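## Task

Shelf spots are identified by lot numbers printed on the shelf edge directly beneath each spot. Take foam blocks from the desk and place exactly one in each empty spot labelled 237, 372 and 774. The robot must not tip over or finish leaning, or the task fails. A block that stays put only because the robot is still holding or pressing it at the end does not count.

## Robot and tools

Robot: a simulated Hello Robot Stretch 4, about 1.6 m tall. It has a single arm: an omni-wheel base, a lift riding a vertical mast, a telescoping arm reaching forward, a wrist with yaw, pitch and roll, and a two-finger gripper. The base rim lies within 0.23 m of the base origin. Cameras: head_camera, head_left_camera, head_right_camera (head mounted) and wrist_camera (on the gripper). Loose objects may occasionally get nudged by something outside the robot's control.

Frames: the base frame sits on the floor below the base centre, x forward, y left, z up. hand_pose is reported in this frame and marks a point between the open fingertips; its printed value may be slightly wrong. Odometry frame = base frame at the start of the scene; base_odometry counts wheel turns only, so slipping shows up as travel. Heading runs -3.142 to 3.142, left positive.

execute_actions: argument actions is a list holding one action (or empty, which just reports state and images). An action contains base, joints, or both, optionally with pace and contact_limits; alternatively it is only {"end_of_arm": "enable_torque"}, which re-powers wrist or gripper motors that switched off. Motions in one action start together. base takes exactly one relative offset from the base's last reported position: translate_m (metres, forward +, -2 to 2), strafe_m (metres, left +, -2 to 2) or rotate_rad (radians, counter-clockwise +, -3.2 to 3.2). joints maps joint names to absolute targets: lift_m 0 to 1.2 m; arm_m 0 to 0.55 m extension; wrist_yaw_rad -1.134 to 4.276 (0 points forward, + turns left, 3.14 stowed; above 3.4 the arm may obstruct); wrist_pitch_rad -1.117 to 4.259 (0 level, 1.57 pointing down); wrist_roll_rad -1.117 to 4.259 (0 keeps fingers level, + turns clockwise viewed from behind); gripper_m -0.038 to 0.141 m fingertip gap (negative squeezes fingers together). Over-range joint targets are clipped and flagged; other bad values or unknown keys reject the whole call. pace is "slow", "default", "fast" or "max" (base up to 0.1/0.3/0.4/0.6 m/s and 1/2/3/4 rad/s; slower when the lift is above 0.2). contact_limits only accepts arm_m, 0 (gentlest) to 0.75 (firmest), default 0.5. Each action ends within 15 s. cameras picks which images return; omitted or ["all"] gives all, [] none. Joints or base left out of a call may keep driving toward an earlier target. To unfold at scene start, send lift_m 0.4 with wrist_yaw_rad 0 together.

wait: seconds from 0 to 10; nothing new is commanded, returns state and images. zoom_image: camera plus region [x0, y0, x1, y1] in pixels of that camera's latest full image, at most 504x504; useful for reading lot numbers. read_manual: only returns licence text. finished_scene: pass scene (integer); ends the current scene permanently and reports success, then gives the next task. Only call it once placed items stay put without the robot.

Result lines: base_status and joint_status report how each motion of the last accepted action ended: done (for the base this only means the wheels turned as asked), off_target (stopped short, may still push), contact_stop_at_<key> (hit something; that part goes slack), limit_stop_at_<name> (built-in limit, e.g. own_body or tilt), time_out, torque_fault (wrist/gripper motor went limp; send enable_torque). on_its_own describes uncommanded behaviour; its "held at" is a target, not the actual position. lidar_m lists 12 distances in metres from the base origin, sector 1 straight ahead then counter-clockwise in 30-degree steps (4th left, 7th behind, 10th right); "-" means nothing seen or closer than 0.25 m; it sees from about 0.15 m up, so tabletops register. wrist_depth_mm is a 7x7 grid of median depths, 100 to 2000 mm, top-left first. turned_by_wheels vs turned_by_imu disagreeing by over ~0.1 rad suggests a collision or slip. base_tilt gives forward/right lean in degrees with a fixed bias up to ~1.5. motor_effort is percent of maximum, peak in brackets; wheel values positive push a right turn. The gripper reading and a done status never prove a grasp; a firm squeeze (at commanded gripper_m 0 or above) shows as a clear gripper effort change. Camera calibration (intrinsics K, distortion, T_world_to_cam mapping the base frame into each camera) is given and slightly imprecise, more so for the wrist camera at long arm reach.

Grasping: command a gap smaller than the item's width; more squeeze pulls it toward the wrist, opening pushes it out. If fingertips jam on a surface below, raise the lift.

Avoid: driving or turning with over 1 kg held and arm_m above 0.2, especially fast, which can tip the robot; strong steady pushes or pulls, worse with the gripper high or a high contact limit; tilting past 6 degrees (limit_stop_at_tilt makes lift, arm and wheels go slack). Tilting the gripper up (pitch below -0.2) while rolled (roll below -0.4 or above 4) risks self-collision stops. A level gripper holding over about 2 kg, or pressing it into things, causes torque_fault. Drops, slips, slams and hard hits are penalised; objects must not fall. A slack lift may sink under load. Shorter robot motion time is better.

Each tool is called after "Call:" by a JSON object that holds its "api" and its "payload".

## Session

Call:
{"api": "execute_actions", "payload": {"actions": []}}

Scene clock: 0.00 s.
base_odometry: x=+0.000 y=+0.000 heading=+0.000 (m, m, rad; odometry frame)
turned_by_wheels: +0.000 (rad since the last result)
turned_by_imu: +0.000 (rad since the last result)
base_tilt: forward=+0.3 right=+0.0 (deg)
lidar_m: 0.74 0.74 0.85 2.11 2.09 0.83 0.68 0.68 0.77 2.15 1.66 0.91
base_status: not commanded
joint_positions: lift_m=+0.184 arm_m=+0.001 wrist_yaw_rad=+3.177 wrist_pitch_rad=+0.017 wrist_roll_rad=+0.001 gripper_m=+0.057
joint_status: not commanded
motor_effort: lift_m=+18 arm_m=-1 wrist_yaw_rad=+1 wrist_pitch_rad=-8 wrist_roll_rad=-2 gripper_m=-2 wheel_0=+0 wheel_1=+0 wheel_2=+0 (%)
hand_pose: x=-0.1192 y=+0.0772 z=+0.3578 quat_wxyz=(-0.018, -0.009, +0.000, +1.000) (m; base frame)
wrist_depth_mm: - 139 205 1756 1808 1808 - / - 109 137 1025 1042 1863 1983 / - 110 136 1205 1281 1921 1983 / - 119 140 1661 1708 1808 1921 / 141 140 1618 1661 1708 1808 1983 / 216 1430 212 1618 210 1537 1464 / 213 991 946 160 931 946 991
pictures: head_camera, head_left_camera, head_right_camera, wrist_camera
Images, in order (width x height): head_camera 420x560, head_left_camera 420x672, head_right_camera 420x672, wrist_camera 616x392.

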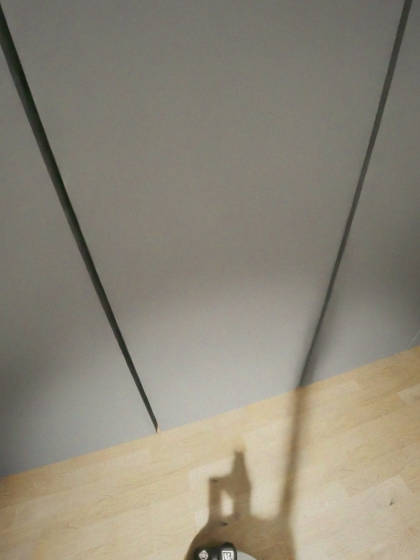

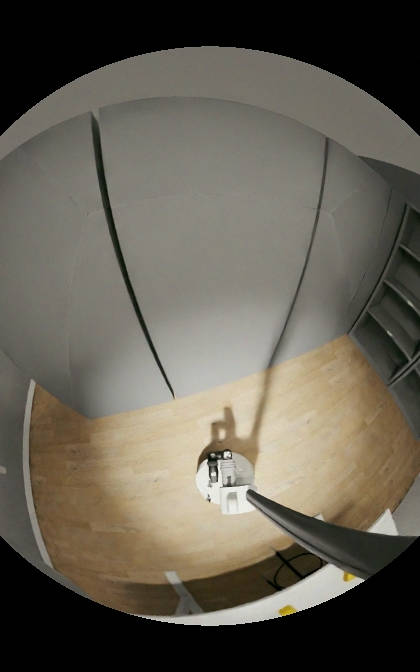

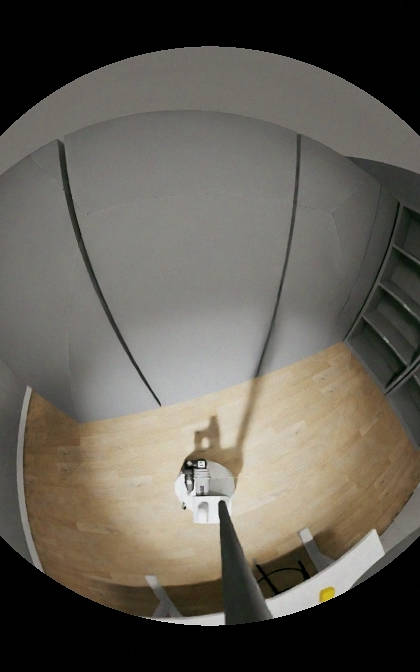

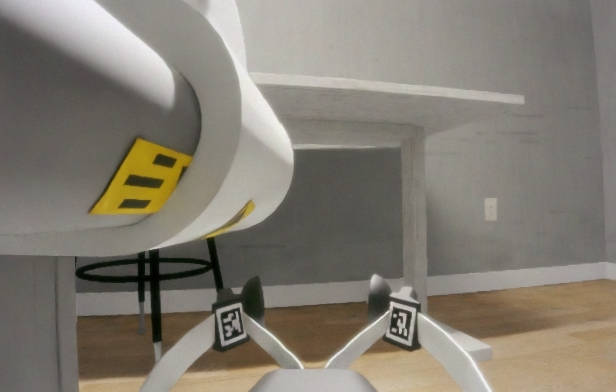

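Call:
{"api": "execute_actions", "payload": {"actions": [{"base":{"rotate_rad":-1.3},"joints":{"lift_m":0.75,"wrist_yaw_rad":0,"gripper_m":0.12},"pace":"fast"}]}}

Scene clock: 2.77 s.
base_odometry: x=+0.000 y=+0.000 heading=-1.300 (m, m, rad; odometry frame)
turned_by_wheels: -1.300 (rad since the last result)
turned_by_imu: -1.323 (rad since the last result)
base_tilt: forward=+0.1 right=+0.1 (deg)
lidar_m: 2.13 1.12 0.80 0.74 0.77 1.08 2.09 1.05 0.74 0.66 0.71 2.03
base_status: done
joint_positions: lift_m=+0.750 arm_m=+0.001 wrist_yaw_rad=+0.001 wrist_pitch_rad=+0.017 wrist_roll_rad=+0.001 gripper_m=+0.120
joint_status: all done
motor_effort: lift_m=+21(23) arm_m=-1(1) wrist_yaw_rad=+0(7) wrist_pitch_rad=-8(8) wrist_roll_rad=-3(3) gripper_m=-2(1) wheel_0=+1(7) wheel_1=+0(8) wheel_2=+1(8) (%)
hand_pose: x=+0.4606 y=-0.0873 z=+0.9231 quat_wxyz=(+1.000, +0.000, +0.009, +0.000) (m; base frame)
wrist_depth_mm: 1229 1756 - - - - - / 1229 1808 - - - - - / 1255 1808 - - - - - / 1229 1808 - - - - - / 1229 1756 - - - - - / 1205 1537 1863 - - 1921 - / 1182 1537 - 148 - 1983 -
pictures: head_camera, head_left_camera, head_right_camera, wrist_camera
camera_calibration (this result's frames):
wrist_camera: T_world_to_cam=[[0.0330732, -0.999311, -0.0168403, -0.0812802], [0.0267023, 0.017727, -0.999486, 0.977052], [0.999096, 0.0326065, 0.0272702, -0.261897], [0, 0, 0, 1]] pos_world=[0.238259, -0.0900049, 0.982323]
Images, in order (width x height): head_camera 420x560, head_left_camera 420x672, head_right_camera 420x672, wrist_camera 616x392.

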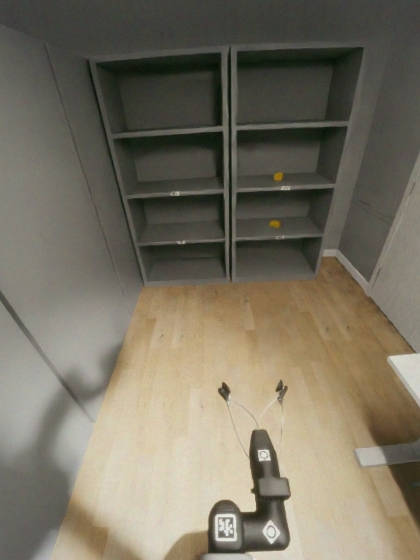

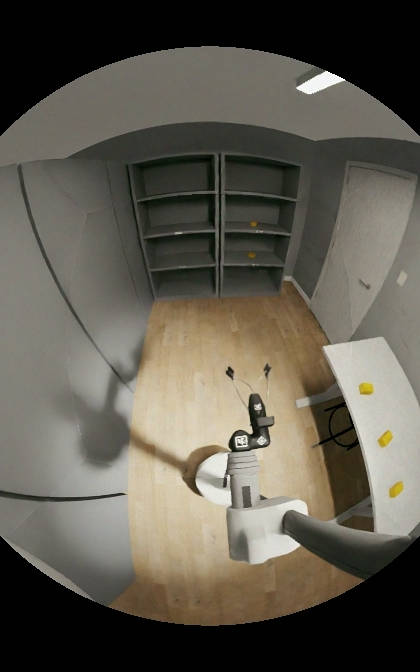

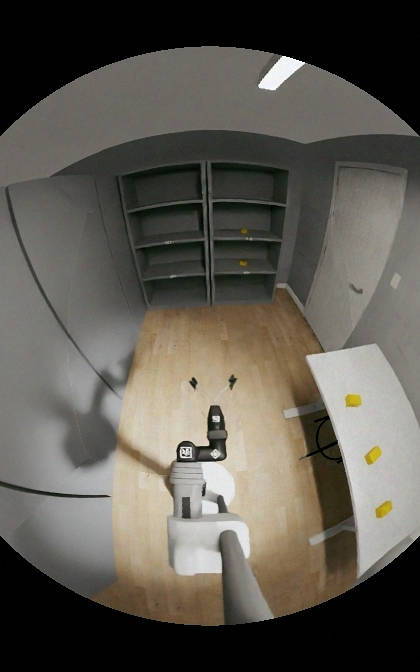

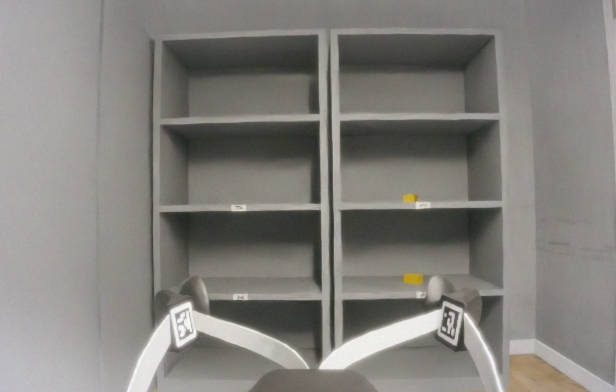

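Call:
{"api": "zoom_image", "payload": {"camera": "wrist_camera", "region": [190,180,330,320]}}

Call:
{"api": "execute_actions", "payload": {"actions": [{"base":{"rotate_rad":-1.56},"joints":{"lift_m":0.8,"wrist_pitch_rad":0.5},"pace":"fast"}]}}

Region (190, 180, 330, 320) of wrist_camera's 616x392 image, scaled by 3.600.

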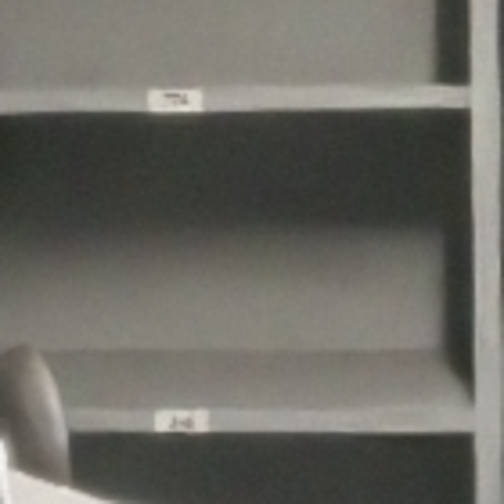

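Scene clock: 4.87 s.
base_odometry: x=+0.000 y=+0.000 heading=-2.860 (m, m, rad; odometry frame)
turned_by_wheels: -1.560 (rad since the last result)
turned_by_imu: -1.587 (rad since the last result)
base_tilt: forward=+0.1 right=+0.0 (deg)
lidar_m: 0.67 0.70 2.10 2.14 1.12 0.81 0.75 0.78 1.09 2.08 1.01 0.72
base_status: done
joint_positions: lift_m=+0.800 arm_m=+0.001 wrist_yaw_rad=+0.000 wrist_pitch_rad=+0.502 wrist_roll_rad=+0.001 gripper_m=+0.120
joint_status: all done
motor_effort: lift_m=+19(20) arm_m=-1(1) wrist_yaw_rad=+1(0) wrist_pitch_rad=-7(7) wrist_roll_rad=-2(2) gripper_m=-1(1) wheel_0=+1(6) wheel_1=+1(9) wheel_2=+0(5) (%)
hand_pose: x=+0.4251 y=-0.0874 z=+0.8393 quat_wxyz=(+0.969, +0.000, +0.248, +0.000) (m; base frame)
wrist_depth_mm: 1182 1160 1160 1138 1138 1138 1138 / 1255 1255 1229 1205 1182 1182 1182 / 946 917 917 878 866 866 854 / 627 634 634 627 621 609 597 / 960 768 750 976 1464 1499 991 / 1397 1042 798 1366 1366 1098 1308 / 1205 1118 1138 148 1138 1118 1138
pictures: head_camera, head_left_camera, head_right_camera, wrist_camera
camera_calibration (this result's frames):
wrist_camera: T_world_to_cam=[[0.0209582, -0.999328, -0.0300829, -0.0653976], [-0.442357, 0.0177152, -0.896664, 1.00731], [0.896594, 0.0320999, -0.441688, 0.21309], [0, 0, 0, 1]] pos_world=[0.255905, -0.0900385, 0.995369]
Images, in order (width x height): head_camera 420x560, head_left_camera 420x672, head_right_camera 420x672, wrist_camera 616x392.

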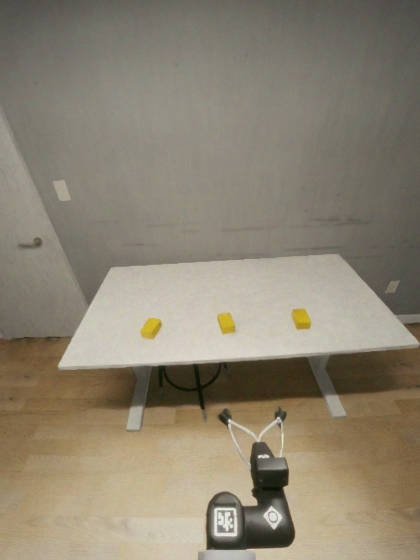

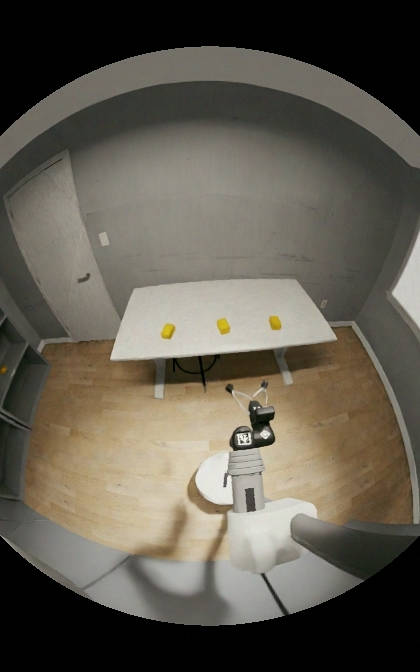

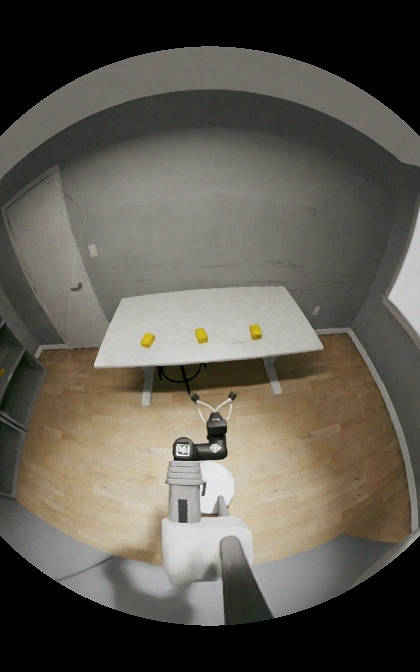

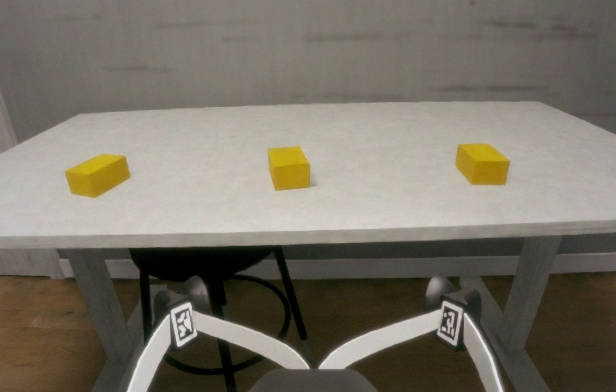

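Call:
{"api": "execute_actions", "payload": {"actions": [{"base":{"strafe_m":0.055},"joints":{"arm_m":0.3,"lift_m":0.77},"pace":"fast"}], "cameras": ["head_camera","wrist_camera"]}}

Scene clock: 7.03 s.
base_odometry: x=+0.015 y=-0.053 heading=-2.860 (m, m, rad; odometry frame)
turned_by_wheels: +0.000 (rad since the last result)
turned_by_imu: -0.001 (rad since the last result)
base_tilt: forward=+0.1 right=+0.0 (deg)
lidar_m: 0.67 0.70 2.09 2.11 1.13 0.77 0.76 0.79 1.10 2.14 1.06 0.74
base_status: done
joint_positions: lift_m=+0.770 arm_m=+0.299 wrist_yaw_rad=+0.000 wrist_pitch_rad=+0.502 wrist_roll_rad=+0.001 gripper_m=+0.120
joint_status: all done
motor_effort: lift_m=+17(19) arm_m=+6(7) wrist_yaw_rad=-1(2) wrist_pitch_rad=-7(8) wrist_roll_rad=-1(3) gripper_m=-1(0) wheel_0=+1(8) wheel_1=-1(11) wheel_2=+1(1) (%)
hand_pose: x=+0.7228 y=-0.0874 z=+0.8096 quat_wxyz=(+0.969, +0.000, +0.248, +0.000) (m; base frame)
wrist_depth_mm: 891 878 878 891 878 866 866 / 931 931 931 931 931 917 904 / 842 820 798 768 768 759 750 / 569 564 559 549 544 535 530 / 410 433 427 364 415 415 407 / 347 332 336 343 340 320 330 / 294 290 290 148 285 281 282
pictures: head_camera, wrist_camera
camera_calibration (this result's frames):
wrist_camera: T_world_to_cam=[[0.0211842, -0.999323, -0.0300816, -0.0726397], [-0.442308, 0.0176158, -0.89669, 1.1123], [0.896613, 0.032301, -0.441635, -0.0670251], [0, 0, 0, 1]] pos_world=[0.553615, -0.0900197, 0.965605]
Images, in order (width x height): head_camera 420x560, wrist_camera 616x392.

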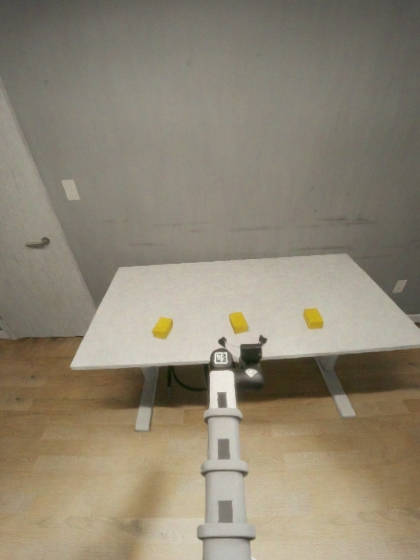

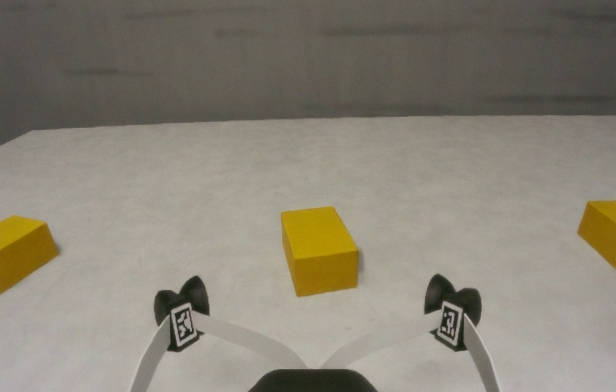

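Call:
{"api": "execute_actions", "payload": {"actions": [{"joints":{"arm_m":0.45,"lift_m":0.712}}], "cameras": ["head_camera","wrist_camera"]}}

Scene clock: 9.03 s.
base_odometry: x=+0.015 y=-0.053 heading=-2.860 (m, m, rad; odometry frame)
turned_by_wheels: +0.000 (rad since the last result)
turned_by_imu: +0.000 (rad since the last result)
base_tilt: forward=+0.1 right=-0.1 (deg)
lidar_m: 0.64 0.67 2.06 2.08 1.11 0.80 0.75 0.78 1.07 2.14 1.02 0.71
base_status: not commanded
joint_positions: lift_m=+0.712 arm_m=+0.449 wrist_yaw_rad=+0.000 wrist_pitch_rad=+0.502 wrist_roll_rad=+0.001 gripper_m=+0.120
joint_status: all done
motor_effort: lift_m=+16(16) arm_m=+6(6) wrist_yaw_rad=+0(0) wrist_pitch_rad=-7(7) wrist_roll_rad=-2(3) gripper_m=-1(0) wheel_0=+1(0) wheel_1=-2(2) wheel_2=+1(1) (%)
hand_pose: x=+0.8727 y=-0.0874 z=+0.7516 quat_wxyz=(+0.969, +0.000, +0.248, +0.000) (m; base frame)
wrist_depth_mm: 732 741 741 741 741 732 732 / 798 788 788 778 778 768 768 / 647 615 603 591 585 574 580 / 433 430 424 418 410 404 399 / 330 329 325 245 319 315 310 / 264 254 254 199 211 245 253 / 224 220 220 148 211 213 215
pictures: head_camera, wrist_camera
camera_calibration (this result's frames):
wrist_camera: T_world_to_cam=[[0.0210594, -0.999326, -0.0300835, -0.077482], [-0.442382, 0.01767, -0.896653, 1.12669], [0.89658, 0.0321914, -0.441711, -0.227029], [0, 0, 0, 1]] pos_world=[0.703607, -0.0900299, 0.907634]
Images, in order (width x height): head_camera 420x560, wrist_camera 616x392.

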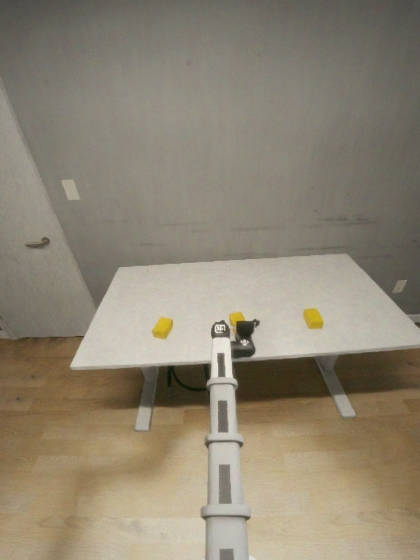

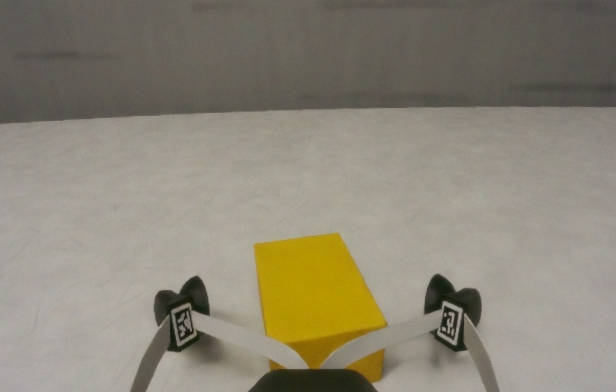

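Call:
{"api": "execute_actions", "payload": {"actions": [{"joints":{"lift_m":0.705,"gripper_m":0.02}}], "cameras": ["wrist_camera"]}}

Call:
{"api": "execute_actions", "payload": {"actions": [{"joints":{"lift_m":0.78},"pace":"fast"}], "cameras": ["wrist_camera"]}}

Scene clock: 11.23 s.
base_odometry: x=+0.015 y=-0.053 heading=-2.860 (m, m, rad; odometry frame)
turned_by_wheels: +0.000 (rad since the last result)
turned_by_imu: -0.001 (rad since the last result)
base_tilt: forward=+0.1 right=-0.1 (deg)
lidar_m: 0.69 0.69 2.11 2.09 1.13 0.79 0.75 0.78 1.06 2.12 1.03 0.71
base_status: not commanded
joint_positions: lift_m=+0.705 arm_m=+0.449 wrist_yaw_rad=+0.000 wrist_pitch_rad=+0.502 wrist_roll_rad=+0.001 gripper_m=+0.020
joint_status: all done
motor_effort: lift_m=+16(13) arm_m=+6(6) wrist_yaw_rad=+0(0) wrist_pitch_rad=-8(8) wrist_roll_rad=-2(3) gripper_m=-18(17) wheel_0=+1(0) wheel_1=-1(2) wheel_2=+1(1) (%)
hand_pose: x=+0.8727 y=-0.0874 z=+0.7446 quat_wxyz=(+0.969, +0.000, +0.248, +0.000) (m; base frame)
wrist_depth_mm: 750 750 741 741 732 732 723 / 798 788 788 768 768 768 759 / 615 591 585 564 559 549 549 / 421 413 407 399 397 392 387 / 319 315 312 223 306 301 298 / 255 254 204 180 183 246 243 / 214 206 205 168 176 198 209
pictures: wrist_camera
camera_calibration (this result's frames):
wrist_camera: T_world_to_cam=[[0.0210575, -0.999326, -0.0300848, -0.0776901], [-0.442437, 0.01767, -0.896625, 1.12042], [0.896552, 0.0321913, -0.441767, -0.230054], [0, 0, 0, 1]] pos_world=[0.703609, -0.0900299, 0.900633]
Images, in order (width x height): wrist_camera 616x392.

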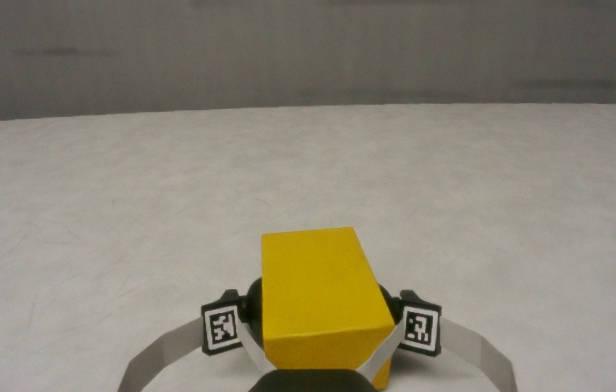

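Scene clock: 12.30 s.
base_odometry: x=+0.015 y=-0.053 heading=-2.860 (m, m, rad; odometry frame)
turned_by_wheels: +0.000 (rad since the last result)
turned_by_imu: +0.000 (rad since the last result)
base_tilt: forward=+0.2 right=+0.0 (deg)
lidar_m: 0.66 0.71 2.10 2.11 1.13 0.80 0.75 0.78 1.07 2.12 1.03 0.72
base_status: not commanded
joint_positions: lift_m=+0.780 arm_m=+0.449 wrist_yaw_rad=+0.000 wrist_pitch_rad=+0.502 wrist_roll_rad=+0.001 gripper_m=+0.020
joint_status: all done
motor_effort: lift_m=+21(20) arm_m=+6(6) wrist_yaw_rad=+0(0) wrist_pitch_rad=-8(8) wrist_roll_rad=-2(2) gripper_m=-18(18) wheel_0=+0(1) wheel_1=-2(1) wheel_2=+1(1) (%)
hand_pose: x=+0.8727 y=-0.0874 z=+0.8191 quat_wxyz=(+0.969, +0.000, +0.249, +0.000) (m; base frame)
wrist_depth_mm: 750 741 741 741 732 732 732 / 798 778 788 778 788 768 778 / 820 820 809 820 788 778 768 / 591 585 569 574 559 554 549 / 445 445 445 224 436 430 424 / 357 359 203 180 184 347 342 / 306 290 291 168 176 282 296
pictures: wrist_camera
camera_calibration (this result's frames):
wrist_camera: T_world_to_cam=[[0.0210504, -0.999326, -0.0300898, -0.0754363], [-0.442655, 0.01767, -0.896518, 1.18735], [0.896445, 0.0321914, -0.441984, -0.196822], [0, 0, 0, 1]] pos_world=[0.703616, -0.0900299, 0.975222]
Images, in order (width x height): wrist_camera 616x392.

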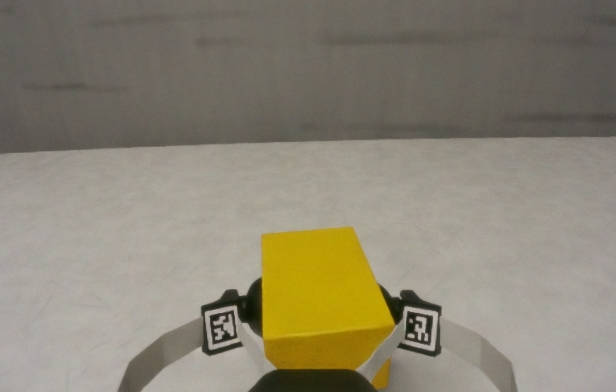

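Call:
{"api": "execute_actions", "payload": {"actions": [{"base":{"translate_m":-0.38},"joints":{"arm_m":0.0},"pace":"fast"}], "cameras": []}}

Call:
{"api": "execute_actions", "payload": {"actions": [{"base":{"rotate_rad":1.57},"pace":"fast"}], "cameras": []}}

Call:
{"api": "execute_actions", "payload": {"actions": [{"base":{"translate_m":1.3},"joints":{"lift_m":1.02},"pace":"max"}], "cameras": ["head_camera","wrist_camera"]}}

Scene clock: 15.07 s.
base_odometry: x=+0.380 y=+0.053 heading=-2.859 (m, m, rad; odometry frame)
turned_by_wheels: +0.000 (rad since the last result)
turned_by_imu: +0.000 (rad since the last result)
base_tilt: forward=+0.1 right=+0.0 (deg)
lidar_m: 1.06 1.11 2.19 1.64 0.56 0.41 0.38 0.40 0.54 2.14 2.24 1.13
base_status: done
joint_positions: lift_m=+0.780 arm_m=+0.002 wrist_yaw_rad=+0.000 wrist_pitch_rad=+0.503 wrist_roll_rad=+0.001 gripper_m=+0.020
joint_status: all done
joint sent to its limit — the command would take arm_m past its lower limit, so that joint was sent only as far as its limit.
motor_effort: lift_m=+20(21) arm_m=-6(6) wrist_yaw_rad=+2(1) wrist_pitch_rad=-9(9) wrist_roll_rad=-2(2) gripper_m=-19(19) wheel_0=+1(5) wheel_1=+2(5) wheel_2=+1(10) (%)
hand_pose: x=+0.4259 y=-0.0875 z=+0.8191 quat_wxyz=(+0.969, +0.000, +0.249, +0.000) (m; base frame)
wrist_depth_mm: 1464 1499 1464 1499 1464 1464 1464 / 1576 1537 1464 1430 1366 1397 1499 / 1060 1042 991 976 960 946 1661 / 1808 1808 1808 1808 1808 1756 1808 / 1708 1618 1661 223 1708 1576 1576 / 1366 1397 203 180 184 1308 1336 / 1160 1098 1118 168 176 1078 1118
pictures: none
No camera images: the call's "cameras" was empty. Leave "cameras" out to get every camera's image.

Scene clock: 17.00 s.
base_odometry: x=+0.380 y=+0.053 heading=-1.289 (m, m, rad; odometry frame)
turned_by_wheels: +1.570 (rad since the last result)
turned_by_imu: +1.597 (rad since the last result)
base_tilt: forward=+0.1 right=+0.0 (deg)
lidar_m: 1.65 0.56 0.40 0.36 0.40 0.56 2.15 2.23 1.11 1.05 1.09 2.15
base_status: done
joint_positions: lift_m=+0.780 arm_m=+0.002 wrist_yaw_rad=+0.000 wrist_pitch_rad=+0.502 wrist_roll_rad=+0.001 gripper_m=+0.020
joint_status: not commanded
motor_effort: lift_m=+20(21) arm_m=-6(6) wrist_yaw_rad=-1(1) wrist_pitch_rad=-8(9) wrist_roll_rad=-2(3) gripper_m=-19(19) wheel_0=+0(7) wheel_1=+2(8) wheel_2=+1(8) (%)
hand_pose: x=+0.4259 y=-0.0874 z=+0.8192 quat_wxyz=(+0.969, +0.000, +0.249, +0.000) (m; base frame)
wrist_depth_mm: 683 991 1756 - - - - / 691 991 1863 - 1983 - 1921 / 691 991 1921 - - - - / 699 1008 1863 - - - - / 691 991 1661 224 1708 1618 1618 / 683 960 204 180 184 1308 1308 / 676 788 1118 169 176 1060 1138
pictures: none
No camera images: the call's "cameras" was empty. Leave "cameras" out to get every camera's image.

Scene clock: 21.60 s.
base_odometry: x=+0.742 y=-1.196 heading=-1.289 (m, m, rad; odometry frame)
turned_by_wheels: +0.000 (rad since the last result)
turned_by_imu: -0.003 (rad since the last result)
base_tilt: forward=+0.1 right=+0.0 (deg)
lidar_m: 0.78 0.56 0.42 0.37 0.40 0.58 1.61 1.53 1.26 1.81 1.15 0.82
base_status: done
joint_positions: lift_m=+1.020 arm_m=+0.002 wrist_yaw_rad=+0.000 wrist_pitch_rad=+0.502 wrist_roll_rad=+0.001 gripper_m=+0.020
joint_status: all done
motor_effort: lift_m=+20(21) arm_m=-6(6) wrist_yaw_rad=+1(1) wrist_pitch_rad=-8(9) wrist_roll_rad=-3(2) gripper_m=-19(19) wheel_0=-1(6) wheel_1=+0(6) wheel_2=-1(8) (%)
hand_pose: x=+0.4259 y=-0.0874 z=+1.0592 quat_wxyz=(+0.969, +0.000, +0.249, +0.000) (m; base frame)
wrist_depth_mm: 615 891 931 917 931 854 597 / 621 891 991 976 960 878 603 / 615 750 732 715 707 691 591 / 654 778 1138 1118 1118 820 621 / 661 891 1160 224 1160 891 668 / 707 866 204 180 184 820 750 / 699 798 809 168 176 768 798
pictures: head_camera, wrist_camera
camera_calibration (this result's frames):
wrist_camera: T_world_to_cam=[[0.0208941, -0.999329, -0.0300902, -0.0587799], [-0.442585, 0.0177419, -0.896551, 1.20483], [0.896483, 0.0320501, -0.441917, 0.309729], [0, 0, 0, 1]] pos_world=[0.2568, -0.0900432, 1.2153]
Images, in order (width x height): head_camera 420x560, wrist_camera 616x392.

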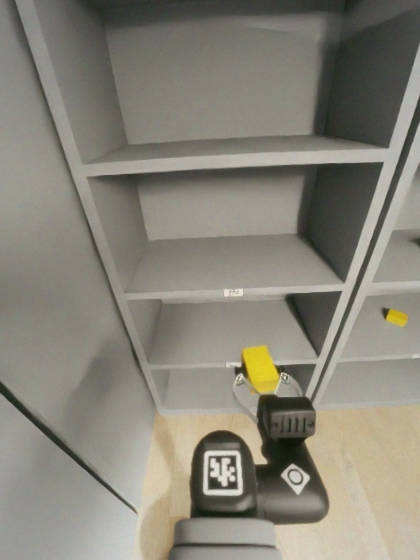

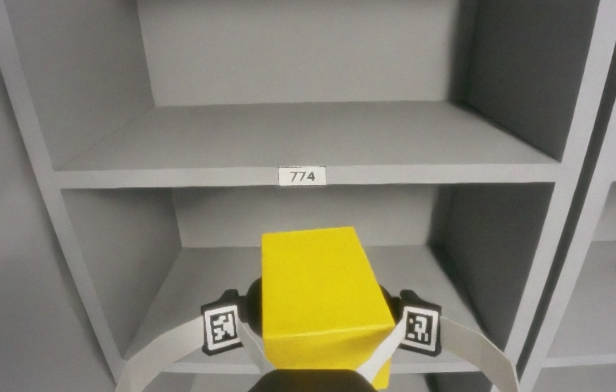

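Call:
{"api": "execute_actions", "payload": {"actions": [{"base":{"translate_m":0.08},"joints":{"arm_m":0.46,"lift_m":1.005},"pace":"fast"}], "cameras": ["head_camera","wrist_camera"]}}

Scene clock: 23.90 s.
base_odometry: x=+0.764 y=-1.273 heading=-1.289 (m, m, rad; odometry frame)
turned_by_wheels: +0.000 (rad since the last result)
turned_by_imu: -0.001 (rad since the last result)
base_tilt: forward=+0.2 right=-0.1 (deg)
lidar_m: 0.68 0.58 0.41 0.38 0.41 0.57 1.61 1.57 1.29 1.80 1.03 0.73
base_status: done
joint_positions: lift_m=+1.005 arm_m=+0.459 wrist_yaw_rad=+0.000 wrist_pitch_rad=+0.502 wrist_roll_rad=+0.001 gripper_m=+0.020
joint_status: all done
motor_effort: lift_m=+16(21) arm_m=+6(7) wrist_yaw_rad=-1(1) wrist_pitch_rad=-8(9) wrist_roll_rad=-3(2) gripper_m=-18(18) wheel_0=-1(3) wheel_1=+0(6) wheel_2=+1(11) (%)
hand_pose: x=+0.8827 y=-0.0874 z=+1.0445 quat_wxyz=(+0.969, +0.000, +0.249, +0.000) (m; base frame)
wrist_depth_mm: 442 436 439 433 436 433 430 / 466 466 466 462 462 459 455 / 504 500 496 492 496 488 488 / 488 477 473 466 459 459 449 / 370 366 362 224 355 353 347 / 296 296 204 180 183 286 282 / 250 238 239 168 176 231 240
pictures: head_camera, wrist_camera
camera_calibration (this result's frames):
wrist_camera: T_world_to_cam=[[0.0211799, -0.999323, -0.0300902, -0.0689474], [-0.442582, 0.0176156, -0.896555, 1.39381], [0.896478, 0.0323063, -0.441909, -0.106303], [0, 0, 0, 1]] pos_world=[0.713635, -0.0900193, 1.20058]
Images, in order (width x height): head_camera 420x560, wrist_camera 616x392.

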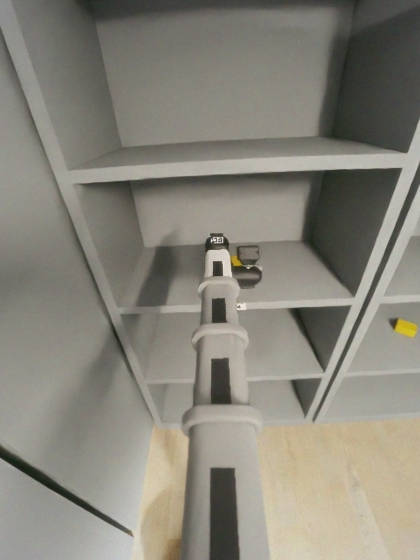

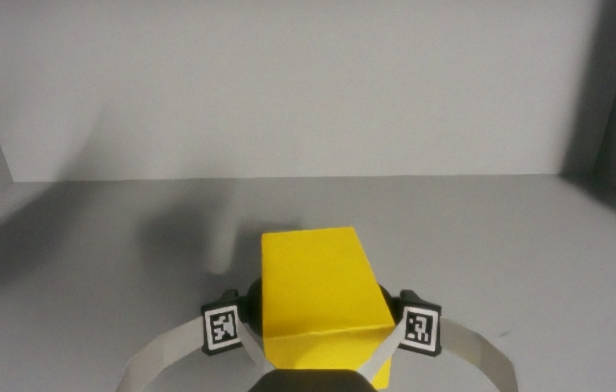

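Call:
{"api": "execute_actions", "payload": {"actions": [{"joints":{"lift_m":0.977}}], "cameras": []}}

Call:
{"api": "execute_actions", "payload": {"actions": [{"joints":{"gripper_m":0.12}}], "cameras": ["wrist_camera"]}}

Call:
{"api": "execute_actions", "payload": {"actions": [{"base":{"translate_m":-1.65},"joints":{"arm_m":0.005,"lift_m":0.99},"pace":"max"}], "cameras": ["head_camera","wrist_camera"]}}

Call:
{"api": "execute_actions", "payload": {"actions": [{"base":{"rotate_rad":-1.57},"joints":{"lift_m":0.78},"pace":"fast"}], "cameras": []}}

Call:
{"api": "execute_actions", "payload": {"actions": [{"base":{"translate_m":0.38},"joints":{"arm_m":0.28},"pace":"fast"}], "cameras": ["head_camera","wrist_camera"]}}

Scene clock: 28.23 s.
base_odometry: x=+0.764 y=-1.273 heading=-1.289 (m, m, rad; odometry frame)
turned_by_wheels: +0.000 (rad since the last result)
turned_by_imu: -0.001 (rad since the last result)
base_tilt: forward=+0.1 right=-0.1 (deg)
lidar_m: 0.68 0.57 0.40 0.37 0.41 0.54 1.62 1.54 1.31 1.80 1.01 0.74
base_status: not commanded
joint_positions: lift_m=+0.977 arm_m=+0.459 wrist_yaw_rad=+0.000 wrist_pitch_rad=+0.502 wrist_roll_rad=+0.001 gripper_m=+0.020
joint_status: all done
motor_effort: lift_m=+16(16) arm_m=+6(6) wrist_yaw_rad=+0(0) wrist_pitch_rad=-8(8) wrist_roll_rad=-2(2) gripper_m=-19(18) wheel_0=-1(1) wheel_1=+0(0) wheel_2=+1(1) (%)
hand_pose: x=+0.8827 y=-0.0874 z=+1.0165 quat_wxyz=(+0.969, +0.000, +0.249, +0.000) (m; base frame)
wrist_depth_mm: 439 442 436 436 433 433 424 / 462 469 462 462 462 455 455 / 500 500 500 488 480 480 477 / 418 415 413 402 402 394 392 / 319 317 314 224 307 306 300 / 256 256 204 180 183 248 244 / 216 206 207 168 176 201 208
pictures: none
No camera images: the call's "cameras" was empty. Leave "cameras" out to get every camera's image.

Scene clock: 30.10 s.
base_odometry: x=+0.764 y=-1.273 heading=-1.289 (m, m, rad; odometry frame)
turned_by_wheels: +0.000 (rad since the last result)
turned_by_imu: +0.000 (rad since the last result)
base_tilt: forward=+0.2 right=-0.1 (deg)
lidar_m: 0.69 0.60 0.42 0.38 0.42 0.57 1.58 1.56 1.29 1.79 1.05 0.72
base_status: not commanded
joint_positions: lift_m=+0.977 arm_m=+0.459 wrist_yaw_rad=+0.000 wrist_pitch_rad=+0.502 wrist_roll_rad=+0.001 gripper_m=+0.120
joint_status: all done
motor_effort: lift_m=+16(16) arm_m=+6(6) wrist_yaw_rad=+0(0) wrist_pitch_rad=-8(8) wrist_roll_rad=-2(2) gripper_m=-1(22) wheel_0=-1(1) wheel_1=+1(1) wheel_2=+1(1) (%)
hand_pose: x=+0.8827 y=-0.0874 z=+1.0165 quat_wxyz=(+0.969, +0.000, +0.249, +0.000) (m; base frame)
wrist_depth_mm: 439 439 439 439 436 430 430 / 466 466 466 466 459 455 455 / 504 504 496 492 488 484 480 / 424 415 413 402 399 394 389 / 319 319 314 235 312 304 300 / 257 247 246 191 209 236 244 / 217 213 213 148 204 206 208
pictures: wrist_camera
camera_calibration (this result's frames):
wrist_camera: T_world_to_cam=[[0.0211793, -0.999323, -0.0300906, -0.0697883], [-0.442603, 0.0176155, -0.896545, 1.36874], [0.896468, 0.0323064, -0.44193, -0.118636], [0, 0, 0, 1]] pos_world=[0.713638, -0.0900193, 1.1726]
Images, in order (width x height): wrist_camera 616x392.

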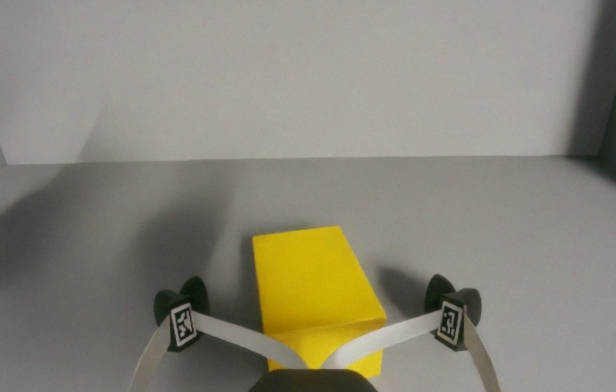

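Scene clock: 36.07 s.
base_odometry: x=+0.306 y=+0.312 heading=-1.289 (m, m, rad; odometry frame)
turned_by_wheels: +0.000 (rad since the last result)
turned_by_imu: +0.002 (rad since the last result)
base_tilt: forward=+0.1 right=-0.1 (deg)
lidar_m: 1.60 0.53 0.40 0.38 0.39 0.57 1.88 1.98 1.14 1.04 1.08 2.50
base_status: done
joint_positions: lift_m=+0.990 arm_m=+0.006 wrist_yaw_rad=+0.000 wrist_pitch_rad=+0.502 wrist_roll_rad=+0.001 gripper_m=+0.120
joint_status: all done
motor_effort: lift_m=+19(21) arm_m=-6(6) wrist_yaw_rad=+0(0) wrist_pitch_rad=-8(8) wrist_roll_rad=-2(3) gripper_m=-1(1) wheel_0=+0(5) wheel_1=+0(5) wheel_2=+0(8) (%)
hand_pose: x=+0.4298 y=-0.0874 z=+1.0293 quat_wxyz=(+0.969, +0.000, +0.248, +0.000) (m; base frame)
wrist_depth_mm: 691 976 1921 - - - - / 691 991 1808 - - - - / 691 991 1921 - - - - / 691 991 1808 - - - - / 683 960 1808 - - - 1921 / 683 854 1576 1708 1661 1576 1618 / 668 854 1336 148 1397 1336 1336
pictures: head_camera, wrist_camera
camera_calibration (this result's frames):
wrist_camera: T_world_to_cam=[[0.0208667, -0.999329, -0.0300885, -0.0597585], [-0.442521, 0.0177548, -0.896583, 1.17972], [0.896516, 0.0320235, -0.441853, 0.292961], [0, 0, 0, 1]] pos_world=[0.260654, -0.0900457, 1.18537]
Images, in order (width x height): head_camera 420x560, wrist_camera 616x392.

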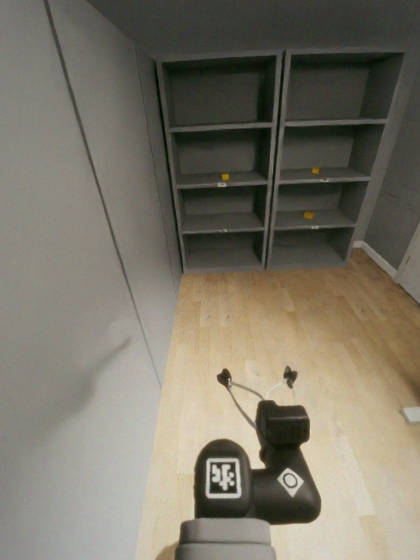

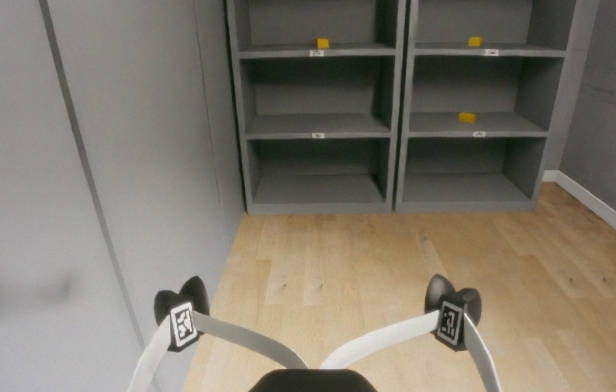

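Scene clock: 38.30 s.
base_odometry: x=+0.306 y=+0.312 heading=-2.859 (m, m, rad; odometry frame)
turned_by_wheels: -1.570 (rad since the last result)
turned_by_imu: -1.597 (rad since the last result)
base_tilt: forward=+0.1 right=+0.0 (deg)
lidar_m: 1.05 1.09 2.45 1.62 0.56 0.38 0.36 0.39 0.56 1.86 1.96 1.15
base_status: done
joint_positions: lift_m=+0.780 arm_m=+0.006 wrist_yaw_rad=+0.000 wrist_pitch_rad=+0.502 wrist_roll_rad=+0.001 gripper_m=+0.120
joint_status: all done
motor_effort: lift_m=+17(19) arm_m=-6(6) wrist_yaw_rad=+2(0) wrist_pitch_rad=-8(8) wrist_roll_rad=-1(2) gripper_m=-1(0) wheel_0=+0(4) wheel_1=-1(7) wheel_2=+0(7) (%)
hand_pose: x=+0.4298 y=-0.0874 z=+0.8195 quat_wxyz=(+0.969, +0.000, +0.248, +0.000) (m; base frame)
wrist_depth_mm: 1499 1537 1499 1464 1430 1464 1464 / 1618 1576 1464 1430 1366 1537 1537 / 976 1042 1008 976 991 960 1661 / 1808 1808 1808 1808 1808 1756 1808 / 1756 1537 1661 1661 1576 1661 1576 / 1366 1336 1281 1366 1336 1281 1336 / 1160 1160 1138 148 1138 1118 1118
pictures: none
No camera images: the call's "cameras" was empty. Leave "cameras" out to get every camera's image.

Scene clock: 40.73 s.
base_odometry: x=-0.059 y=+0.206 heading=-2.859 (m, m, rad; odometry frame)
turned_by_wheels: +0.000 (rad since the last result)
turned_by_imu: -0.002 (rad since the last result)
base_tilt: forward=+0.1 right=-0.1 (deg)
lidar_m: 0.69 0.73 0.98 2.38 1.13 0.78 0.75 0.80 1.07 1.85 1.89 0.75
base_status: done
joint_positions: lift_m=+0.780 arm_m=+0.279 wrist_yaw_rad=+0.000 wrist_pitch_rad=+0.502 wrist_roll_rad=+0.001 gripper_m=+0.120
joint_status: all done
motor_effort: lift_m=+17(17) arm_m=+5(6) wrist_yaw_rad=+0(2) wrist_pitch_rad=-7(7) wrist_roll_rad=-2(2) gripper_m=-1(1) wheel_0=+0(5) wheel_1=-1(5) wheel_2=+0(13) (%)
hand_pose: x=+0.7028 y=-0.0874 z=+0.8196 quat_wxyz=(+0.969, +0.000, +0.248, +0.000) (m; base frame)
wrist_depth_mm: 904 904 904 891 904 878 878 / 960 946 960 960 960 931 917 / 878 854 820 809 788 788 854 / 591 585 580 569 569 559 549 / 452 449 445 442 384 430 424 / 362 347 345 359 351 334 343 / 304 301 301 148 297 291 297
pictures: head_camera, wrist_camera
camera_calibration (this result's frames):
wrist_camera: T_world_to_cam=[[0.0212243, -0.999322, -0.0300835, -0.0719331], [-0.442317, 0.0175995, -0.896686, 1.11244], [0.896608, 0.032338, -0.441643, -0.0447298], [0, 0, 0, 1]] pos_world=[0.533682, -0.0900163, 0.97559]
Images, in order (width x height): head_camera 420x560, wrist_camera 616x392.

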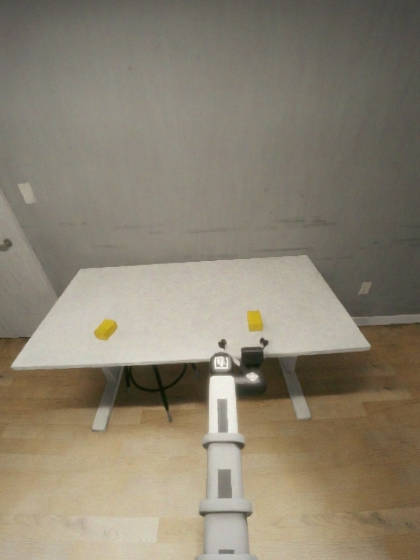

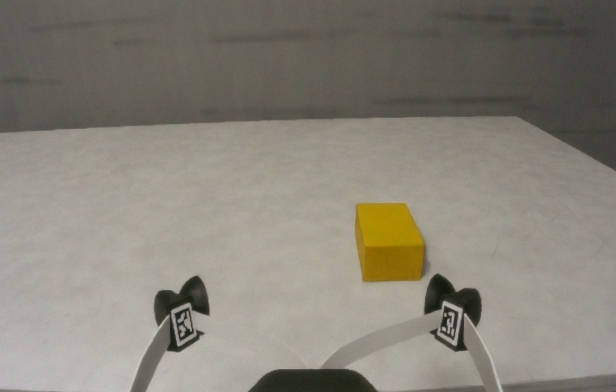

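Call:
{"api": "execute_actions", "payload": {"actions": [{"base":{"strafe_m":-0.073},"joints":{"arm_m":0.452},"pace":"fast"}], "cameras": ["wrist_camera"]}}

Call:
{"api": "execute_actions", "payload": {"actions": [{"joints":{"lift_m":0.705,"gripper_m":0.1}}], "cameras": ["wrist_camera"]}}

Scene clock: 42.33 s.
base_odometry: x=-0.080 y=+0.276 heading=-2.859 (m, m, rad; odometry frame)
turned_by_wheels: +0.000 (rad since the last result)
turned_by_imu: +0.000 (rad since the last result)
base_tilt: forward=+0.1 right=+0.0 (deg)
lidar_m: 0.68 0.70 0.96 2.43 1.11 0.81 0.75 0.76 1.07 1.79 1.81 0.73
base_status: done
joint_positions: lift_m=+0.780 arm_m=+0.451 wrist_yaw_rad=+0.000 wrist_pitch_rad=+0.502 wrist_roll_rad=+0.001 gripper_m=+0.120
joint_status: all done
motor_effort: lift_m=+17(16) arm_m=+6(6) wrist_yaw_rad=-1(1) wrist_pitch_rad=-7(7) wrist_roll_rad=-2(3) gripper_m=-1(1) wheel_0=+0(10) wheel_1=+0(10) wheel_2=+0(0) (%)
hand_pose: x=+0.8748 y=-0.0874 z=+0.8196 quat_wxyz=(+0.969, +0.000, +0.248, +0.000) (m; base frame)
wrist_depth_mm: 741 741 741 750 732 732 715 / 788 788 788 788 768 768 768 / 831 831 820 820 788 788 820 / 591 591 580 569 569 549 549 / 445 449 442 439 436 427 424 / 359 347 345 296 353 332 343 / 304 301 301 148 291 290 296
pictures: wrist_camera
camera_calibration (this result's frames):
wrist_camera: T_world_to_cam=[[0.0211325, -0.999324, -0.030084, -0.0755246], [-0.442335, 0.0176399, -0.896676, 1.18849], [0.896601, 0.0322563, -0.441663, -0.198859], [0, 0, 0, 1]] pos_world=[0.705603, -0.090024, 0.975588]
Images, in order (width x height): wrist_camera 616x392.

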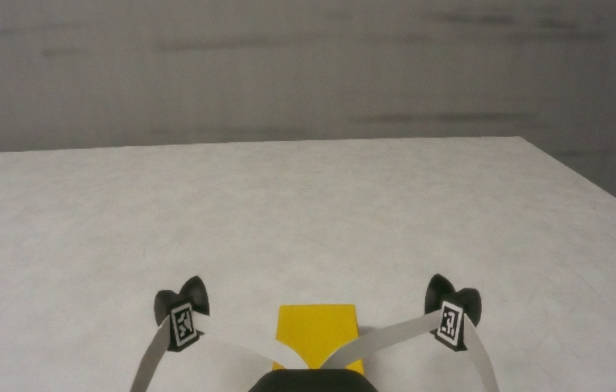

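Scene clock: 43.63 s.
base_odometry: x=-0.080 y=+0.276 heading=-2.859 (m, m, rad; odometry frame)
turned_by_wheels: +0.000 (rad since the last result)
turned_by_imu: +0.000 (rad since the last result)
base_tilt: forward=+0.1 right=+0.0 (deg)
lidar_m: 0.69 0.70 0.97 2.44 1.14 0.81 0.76 0.79 1.06 1.78 1.83 0.72
base_status: not commanded
joint_positions: lift_m=+0.705 arm_m=+0.451 wrist_yaw_rad=+0.000 wrist_pitch_rad=+0.502 wrist_roll_rad=+0.001 gripper_m=+0.100
joint_status: all done
motor_effort: lift_m=+16(19) arm_m=+6(6) wrist_yaw_rad=+0(0) wrist_pitch_rad=-7(7) wrist_roll_rad=-1(2) gripper_m=-1(4) wheel_0=+0(0) wheel_1=-1(1) wheel_2=+0(0) (%)
hand_pose: x=+0.8748 y=-0.0874 z=+0.7446 quat_wxyz=(+0.969, +0.000, +0.248, +0.000) (m; base frame)
wrist_depth_mm: 741 741 741 732 732 732 723 / 798 798 778 768 768 768 768 / 615 597 580 569 564 554 544 / 418 413 410 404 397 392 387 / 317 315 314 233 306 304 298 / 254 254 206 191 196 238 242 / 214 211 212 153 204 202 211
pictures: wrist_camera
camera_calibration (this result's frames):
wrist_camera: T_world_to_cam=[[0.0211324, -0.999324, -0.0300841, -0.07778], [-0.442341, 0.0176398, -0.896673, 1.12127], [0.896598, 0.0322563, -0.441669, -0.231965], [0, 0, 0, 1]] pos_world=[0.705605, -0.0900239, 0.900618]
Images, in order (width x height): wrist_camera 616x392.

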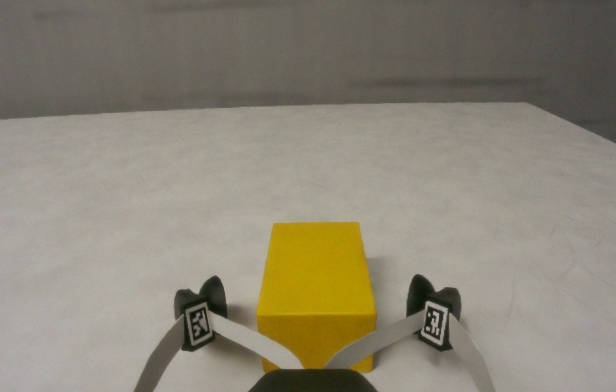

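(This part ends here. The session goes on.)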